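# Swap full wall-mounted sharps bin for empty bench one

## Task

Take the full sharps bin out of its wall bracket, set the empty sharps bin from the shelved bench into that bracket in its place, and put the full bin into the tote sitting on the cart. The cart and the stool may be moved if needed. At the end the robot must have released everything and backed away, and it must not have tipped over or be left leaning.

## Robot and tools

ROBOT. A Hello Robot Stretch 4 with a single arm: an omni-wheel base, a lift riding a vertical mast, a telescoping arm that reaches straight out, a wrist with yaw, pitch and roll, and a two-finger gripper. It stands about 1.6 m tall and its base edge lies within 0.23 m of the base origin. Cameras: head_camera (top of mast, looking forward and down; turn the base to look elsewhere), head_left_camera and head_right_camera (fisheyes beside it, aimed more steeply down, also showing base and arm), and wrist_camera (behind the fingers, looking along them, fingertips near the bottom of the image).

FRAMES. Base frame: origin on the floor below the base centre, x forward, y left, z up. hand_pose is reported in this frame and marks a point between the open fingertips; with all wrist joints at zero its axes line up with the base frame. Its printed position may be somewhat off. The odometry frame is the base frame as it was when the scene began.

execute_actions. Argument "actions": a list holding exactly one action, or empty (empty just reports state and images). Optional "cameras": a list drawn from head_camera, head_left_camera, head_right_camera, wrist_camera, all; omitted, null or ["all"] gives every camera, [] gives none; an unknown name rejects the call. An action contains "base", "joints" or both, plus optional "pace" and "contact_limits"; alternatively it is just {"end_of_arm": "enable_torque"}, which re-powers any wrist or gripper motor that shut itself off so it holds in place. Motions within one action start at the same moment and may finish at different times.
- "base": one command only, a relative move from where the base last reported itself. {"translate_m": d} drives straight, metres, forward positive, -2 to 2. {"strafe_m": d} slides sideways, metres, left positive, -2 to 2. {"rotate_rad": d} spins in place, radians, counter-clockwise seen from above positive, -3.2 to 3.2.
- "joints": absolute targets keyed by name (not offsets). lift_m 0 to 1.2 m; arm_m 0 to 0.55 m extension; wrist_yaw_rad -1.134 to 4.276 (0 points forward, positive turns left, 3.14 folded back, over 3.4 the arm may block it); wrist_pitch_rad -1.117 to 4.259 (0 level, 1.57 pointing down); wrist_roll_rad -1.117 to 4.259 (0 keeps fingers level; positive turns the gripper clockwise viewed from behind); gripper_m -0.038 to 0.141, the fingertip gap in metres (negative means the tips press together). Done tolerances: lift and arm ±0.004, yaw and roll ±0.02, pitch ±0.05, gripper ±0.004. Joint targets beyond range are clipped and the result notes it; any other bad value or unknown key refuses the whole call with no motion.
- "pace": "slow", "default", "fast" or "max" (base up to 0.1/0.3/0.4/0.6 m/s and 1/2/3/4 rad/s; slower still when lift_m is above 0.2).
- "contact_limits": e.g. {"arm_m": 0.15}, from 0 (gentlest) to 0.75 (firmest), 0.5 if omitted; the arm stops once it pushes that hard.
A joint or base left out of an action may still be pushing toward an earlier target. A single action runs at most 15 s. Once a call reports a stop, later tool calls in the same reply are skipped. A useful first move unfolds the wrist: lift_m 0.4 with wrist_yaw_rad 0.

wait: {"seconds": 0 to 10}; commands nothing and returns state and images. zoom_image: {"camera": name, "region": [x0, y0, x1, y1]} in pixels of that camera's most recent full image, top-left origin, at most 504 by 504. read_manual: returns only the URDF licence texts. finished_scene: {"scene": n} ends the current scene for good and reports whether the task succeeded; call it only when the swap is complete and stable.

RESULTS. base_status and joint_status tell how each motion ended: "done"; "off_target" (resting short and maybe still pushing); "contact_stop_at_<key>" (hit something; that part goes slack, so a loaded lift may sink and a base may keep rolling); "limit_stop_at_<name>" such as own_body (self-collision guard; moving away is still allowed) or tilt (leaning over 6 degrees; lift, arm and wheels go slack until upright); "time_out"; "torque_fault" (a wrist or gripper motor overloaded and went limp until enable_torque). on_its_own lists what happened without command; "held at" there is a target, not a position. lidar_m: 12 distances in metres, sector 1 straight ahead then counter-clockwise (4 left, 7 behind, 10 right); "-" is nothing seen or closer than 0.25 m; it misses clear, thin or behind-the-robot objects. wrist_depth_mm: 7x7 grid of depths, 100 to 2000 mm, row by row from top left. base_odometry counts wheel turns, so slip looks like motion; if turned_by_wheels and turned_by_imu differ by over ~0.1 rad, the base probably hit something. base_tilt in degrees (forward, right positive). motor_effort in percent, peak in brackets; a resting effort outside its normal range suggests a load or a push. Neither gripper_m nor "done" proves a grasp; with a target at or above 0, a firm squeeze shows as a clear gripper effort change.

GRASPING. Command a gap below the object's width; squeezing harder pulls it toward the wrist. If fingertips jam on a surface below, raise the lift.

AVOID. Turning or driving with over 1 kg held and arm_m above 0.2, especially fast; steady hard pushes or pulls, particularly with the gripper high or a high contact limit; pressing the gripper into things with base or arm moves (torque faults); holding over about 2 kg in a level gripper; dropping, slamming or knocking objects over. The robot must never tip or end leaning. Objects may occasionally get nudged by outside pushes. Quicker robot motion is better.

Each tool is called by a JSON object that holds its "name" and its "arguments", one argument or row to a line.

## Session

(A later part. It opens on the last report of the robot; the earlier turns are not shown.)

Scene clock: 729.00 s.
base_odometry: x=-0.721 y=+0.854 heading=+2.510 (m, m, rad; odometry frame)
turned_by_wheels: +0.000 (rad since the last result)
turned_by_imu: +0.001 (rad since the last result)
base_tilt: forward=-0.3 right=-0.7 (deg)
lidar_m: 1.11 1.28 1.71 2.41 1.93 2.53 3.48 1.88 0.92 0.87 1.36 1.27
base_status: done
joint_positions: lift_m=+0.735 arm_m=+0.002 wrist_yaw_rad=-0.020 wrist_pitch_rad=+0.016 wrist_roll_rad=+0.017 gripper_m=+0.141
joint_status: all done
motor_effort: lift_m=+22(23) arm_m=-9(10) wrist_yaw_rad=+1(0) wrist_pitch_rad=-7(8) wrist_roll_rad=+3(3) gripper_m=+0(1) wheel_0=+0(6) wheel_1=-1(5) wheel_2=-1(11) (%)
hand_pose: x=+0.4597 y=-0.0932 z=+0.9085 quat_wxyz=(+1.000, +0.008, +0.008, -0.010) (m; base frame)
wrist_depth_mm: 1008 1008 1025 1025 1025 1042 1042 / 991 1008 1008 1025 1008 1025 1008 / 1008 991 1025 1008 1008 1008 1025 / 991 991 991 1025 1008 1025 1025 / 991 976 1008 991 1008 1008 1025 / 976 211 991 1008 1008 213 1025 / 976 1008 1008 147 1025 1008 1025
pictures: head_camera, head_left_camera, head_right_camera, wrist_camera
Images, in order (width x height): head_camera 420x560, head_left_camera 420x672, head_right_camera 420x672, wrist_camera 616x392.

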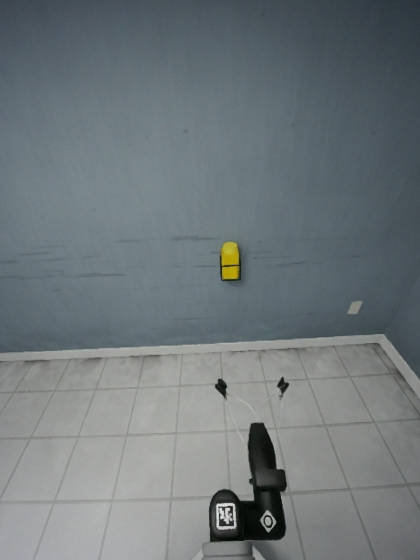

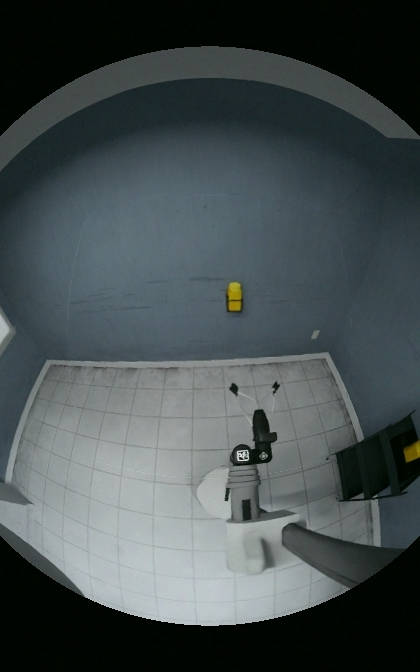

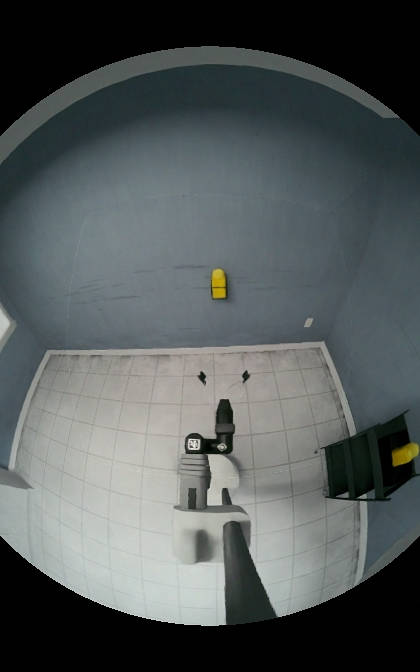

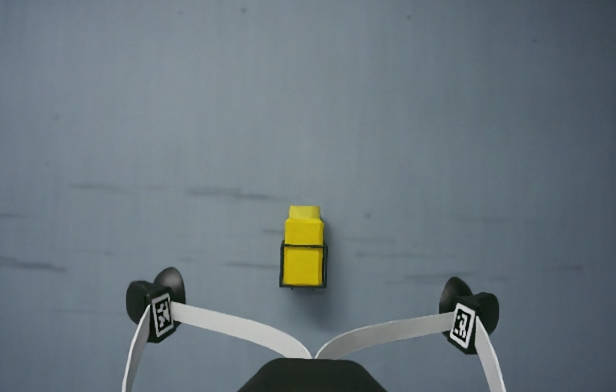

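{"name": "zoom_image", "arguments": {
  "camera": "wrist_camera",
  "region": [255, 195, 355, 300]
}}

{"name": "zoom_image", "arguments": {
  "camera": "head_right_camera",
  "region": [320, 400, 420, 520]
}}

Region (255, 195, 355, 300) of wrist_camera's 616x392 image, scaled by 4.800; it fills the left 480 columns of this view, and the rest is white.

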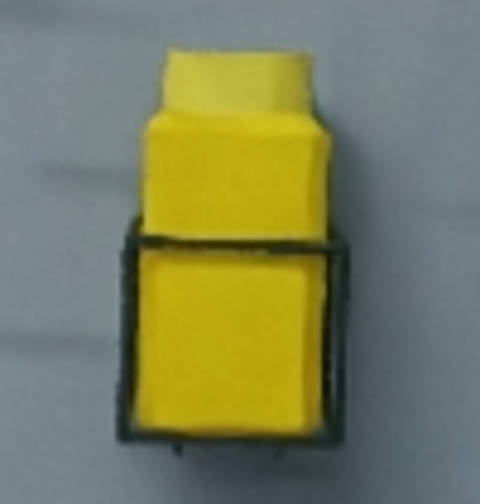

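Region (320, 400, 420, 520) of head_right_camera's 420x672 image, scaled by 4.200, with more detail than that image has.

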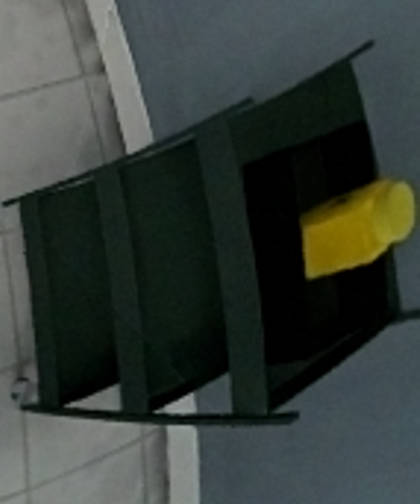

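{"name": "execute_actions", "arguments": {
  "actions": []
}}

Scene clock: 744.53 s.
base_odometry: x=-0.721 y=+0.854 heading=+2.510 (m, m, rad; odometry frame)
turned_by_wheels: +0.000 (rad since the last result)
turned_by_imu: +0.001 (rad since the last result)
base_tilt: forward=-0.2 right=-0.8 (deg)
lidar_m: 1.11 1.27 1.73 2.38 1.94 2.51 3.48 1.90 0.92 0.88 1.37 1.28
base_status: done
joint_positions: lift_m=+0.735 arm_m=+0.002 wrist_yaw_rad=-0.020 wrist_pitch_rad=+0.016 wrist_roll_rad=+0.017 gripper_m=+0.141
joint_status: all done
motor_effort: lift_m=+22(23) arm_m=-9(10) wrist_yaw_rad=+2(0) wrist_pitch_rad=-7(8) wrist_roll_rad=+3(3) gripper_m=-1(1) wheel_0=+0(6) wheel_1=-1(5) wheel_2=-1(11) (%)
hand_pose: x=+0.4597 y=-0.0932 z=+0.9085 quat_wxyz=(+1.000, +0.008, +0.008, -0.010) (m; base frame)
wrist_depth_mm: 1008 991 991 1025 1025 1042 1042 / 991 1008 1008 1008 1008 1025 1025 / 991 1008 1008 1008 1025 1042 1025 / 991 991 1008 1008 1008 1025 1025 / 991 991 1008 991 1008 1008 1042 / 976 210 976 1008 1008 213 1025 / 976 991 991 148 1008 1008 1025
pictures: head_camera, head_left_camera, head_right_camera, wrist_camera
Images, in order (width x height): head_camera 420x560, head_left_camera 420x672, head_right_camera 420x672, wrist_camera 616x392.

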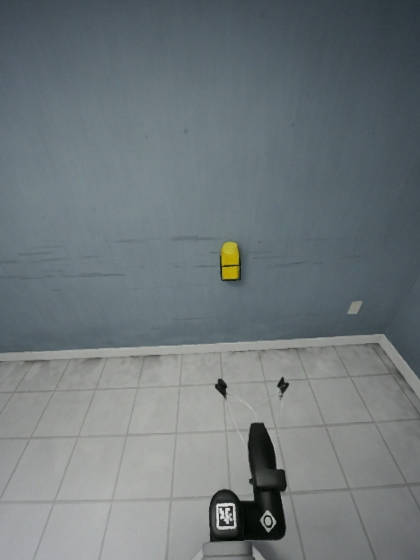

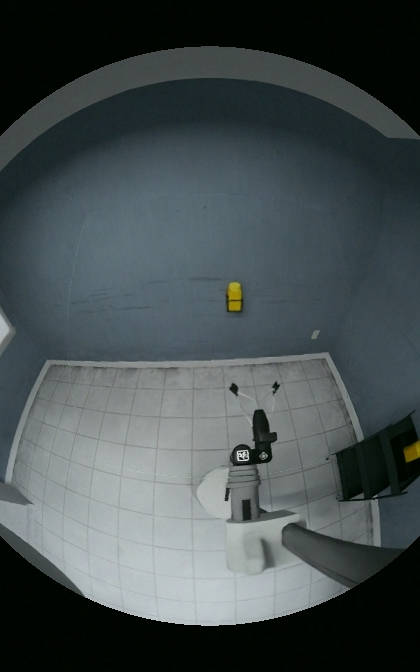

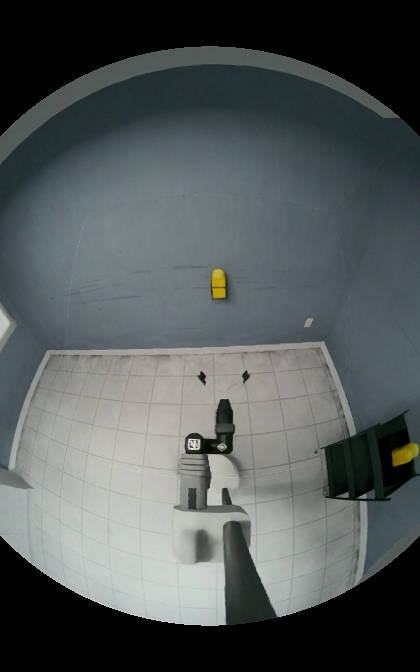

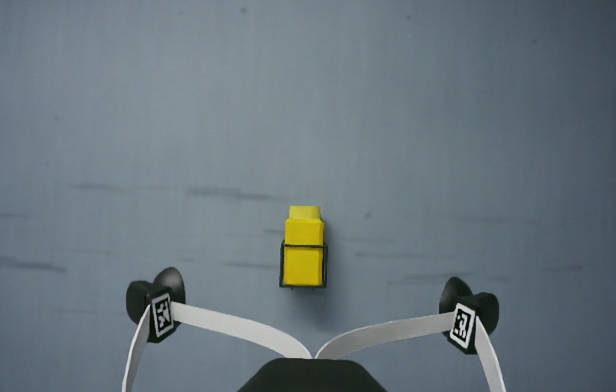

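{"name": "finished_scene", "arguments": {
  "scene": 1
}}

The scene is finished: the task was done.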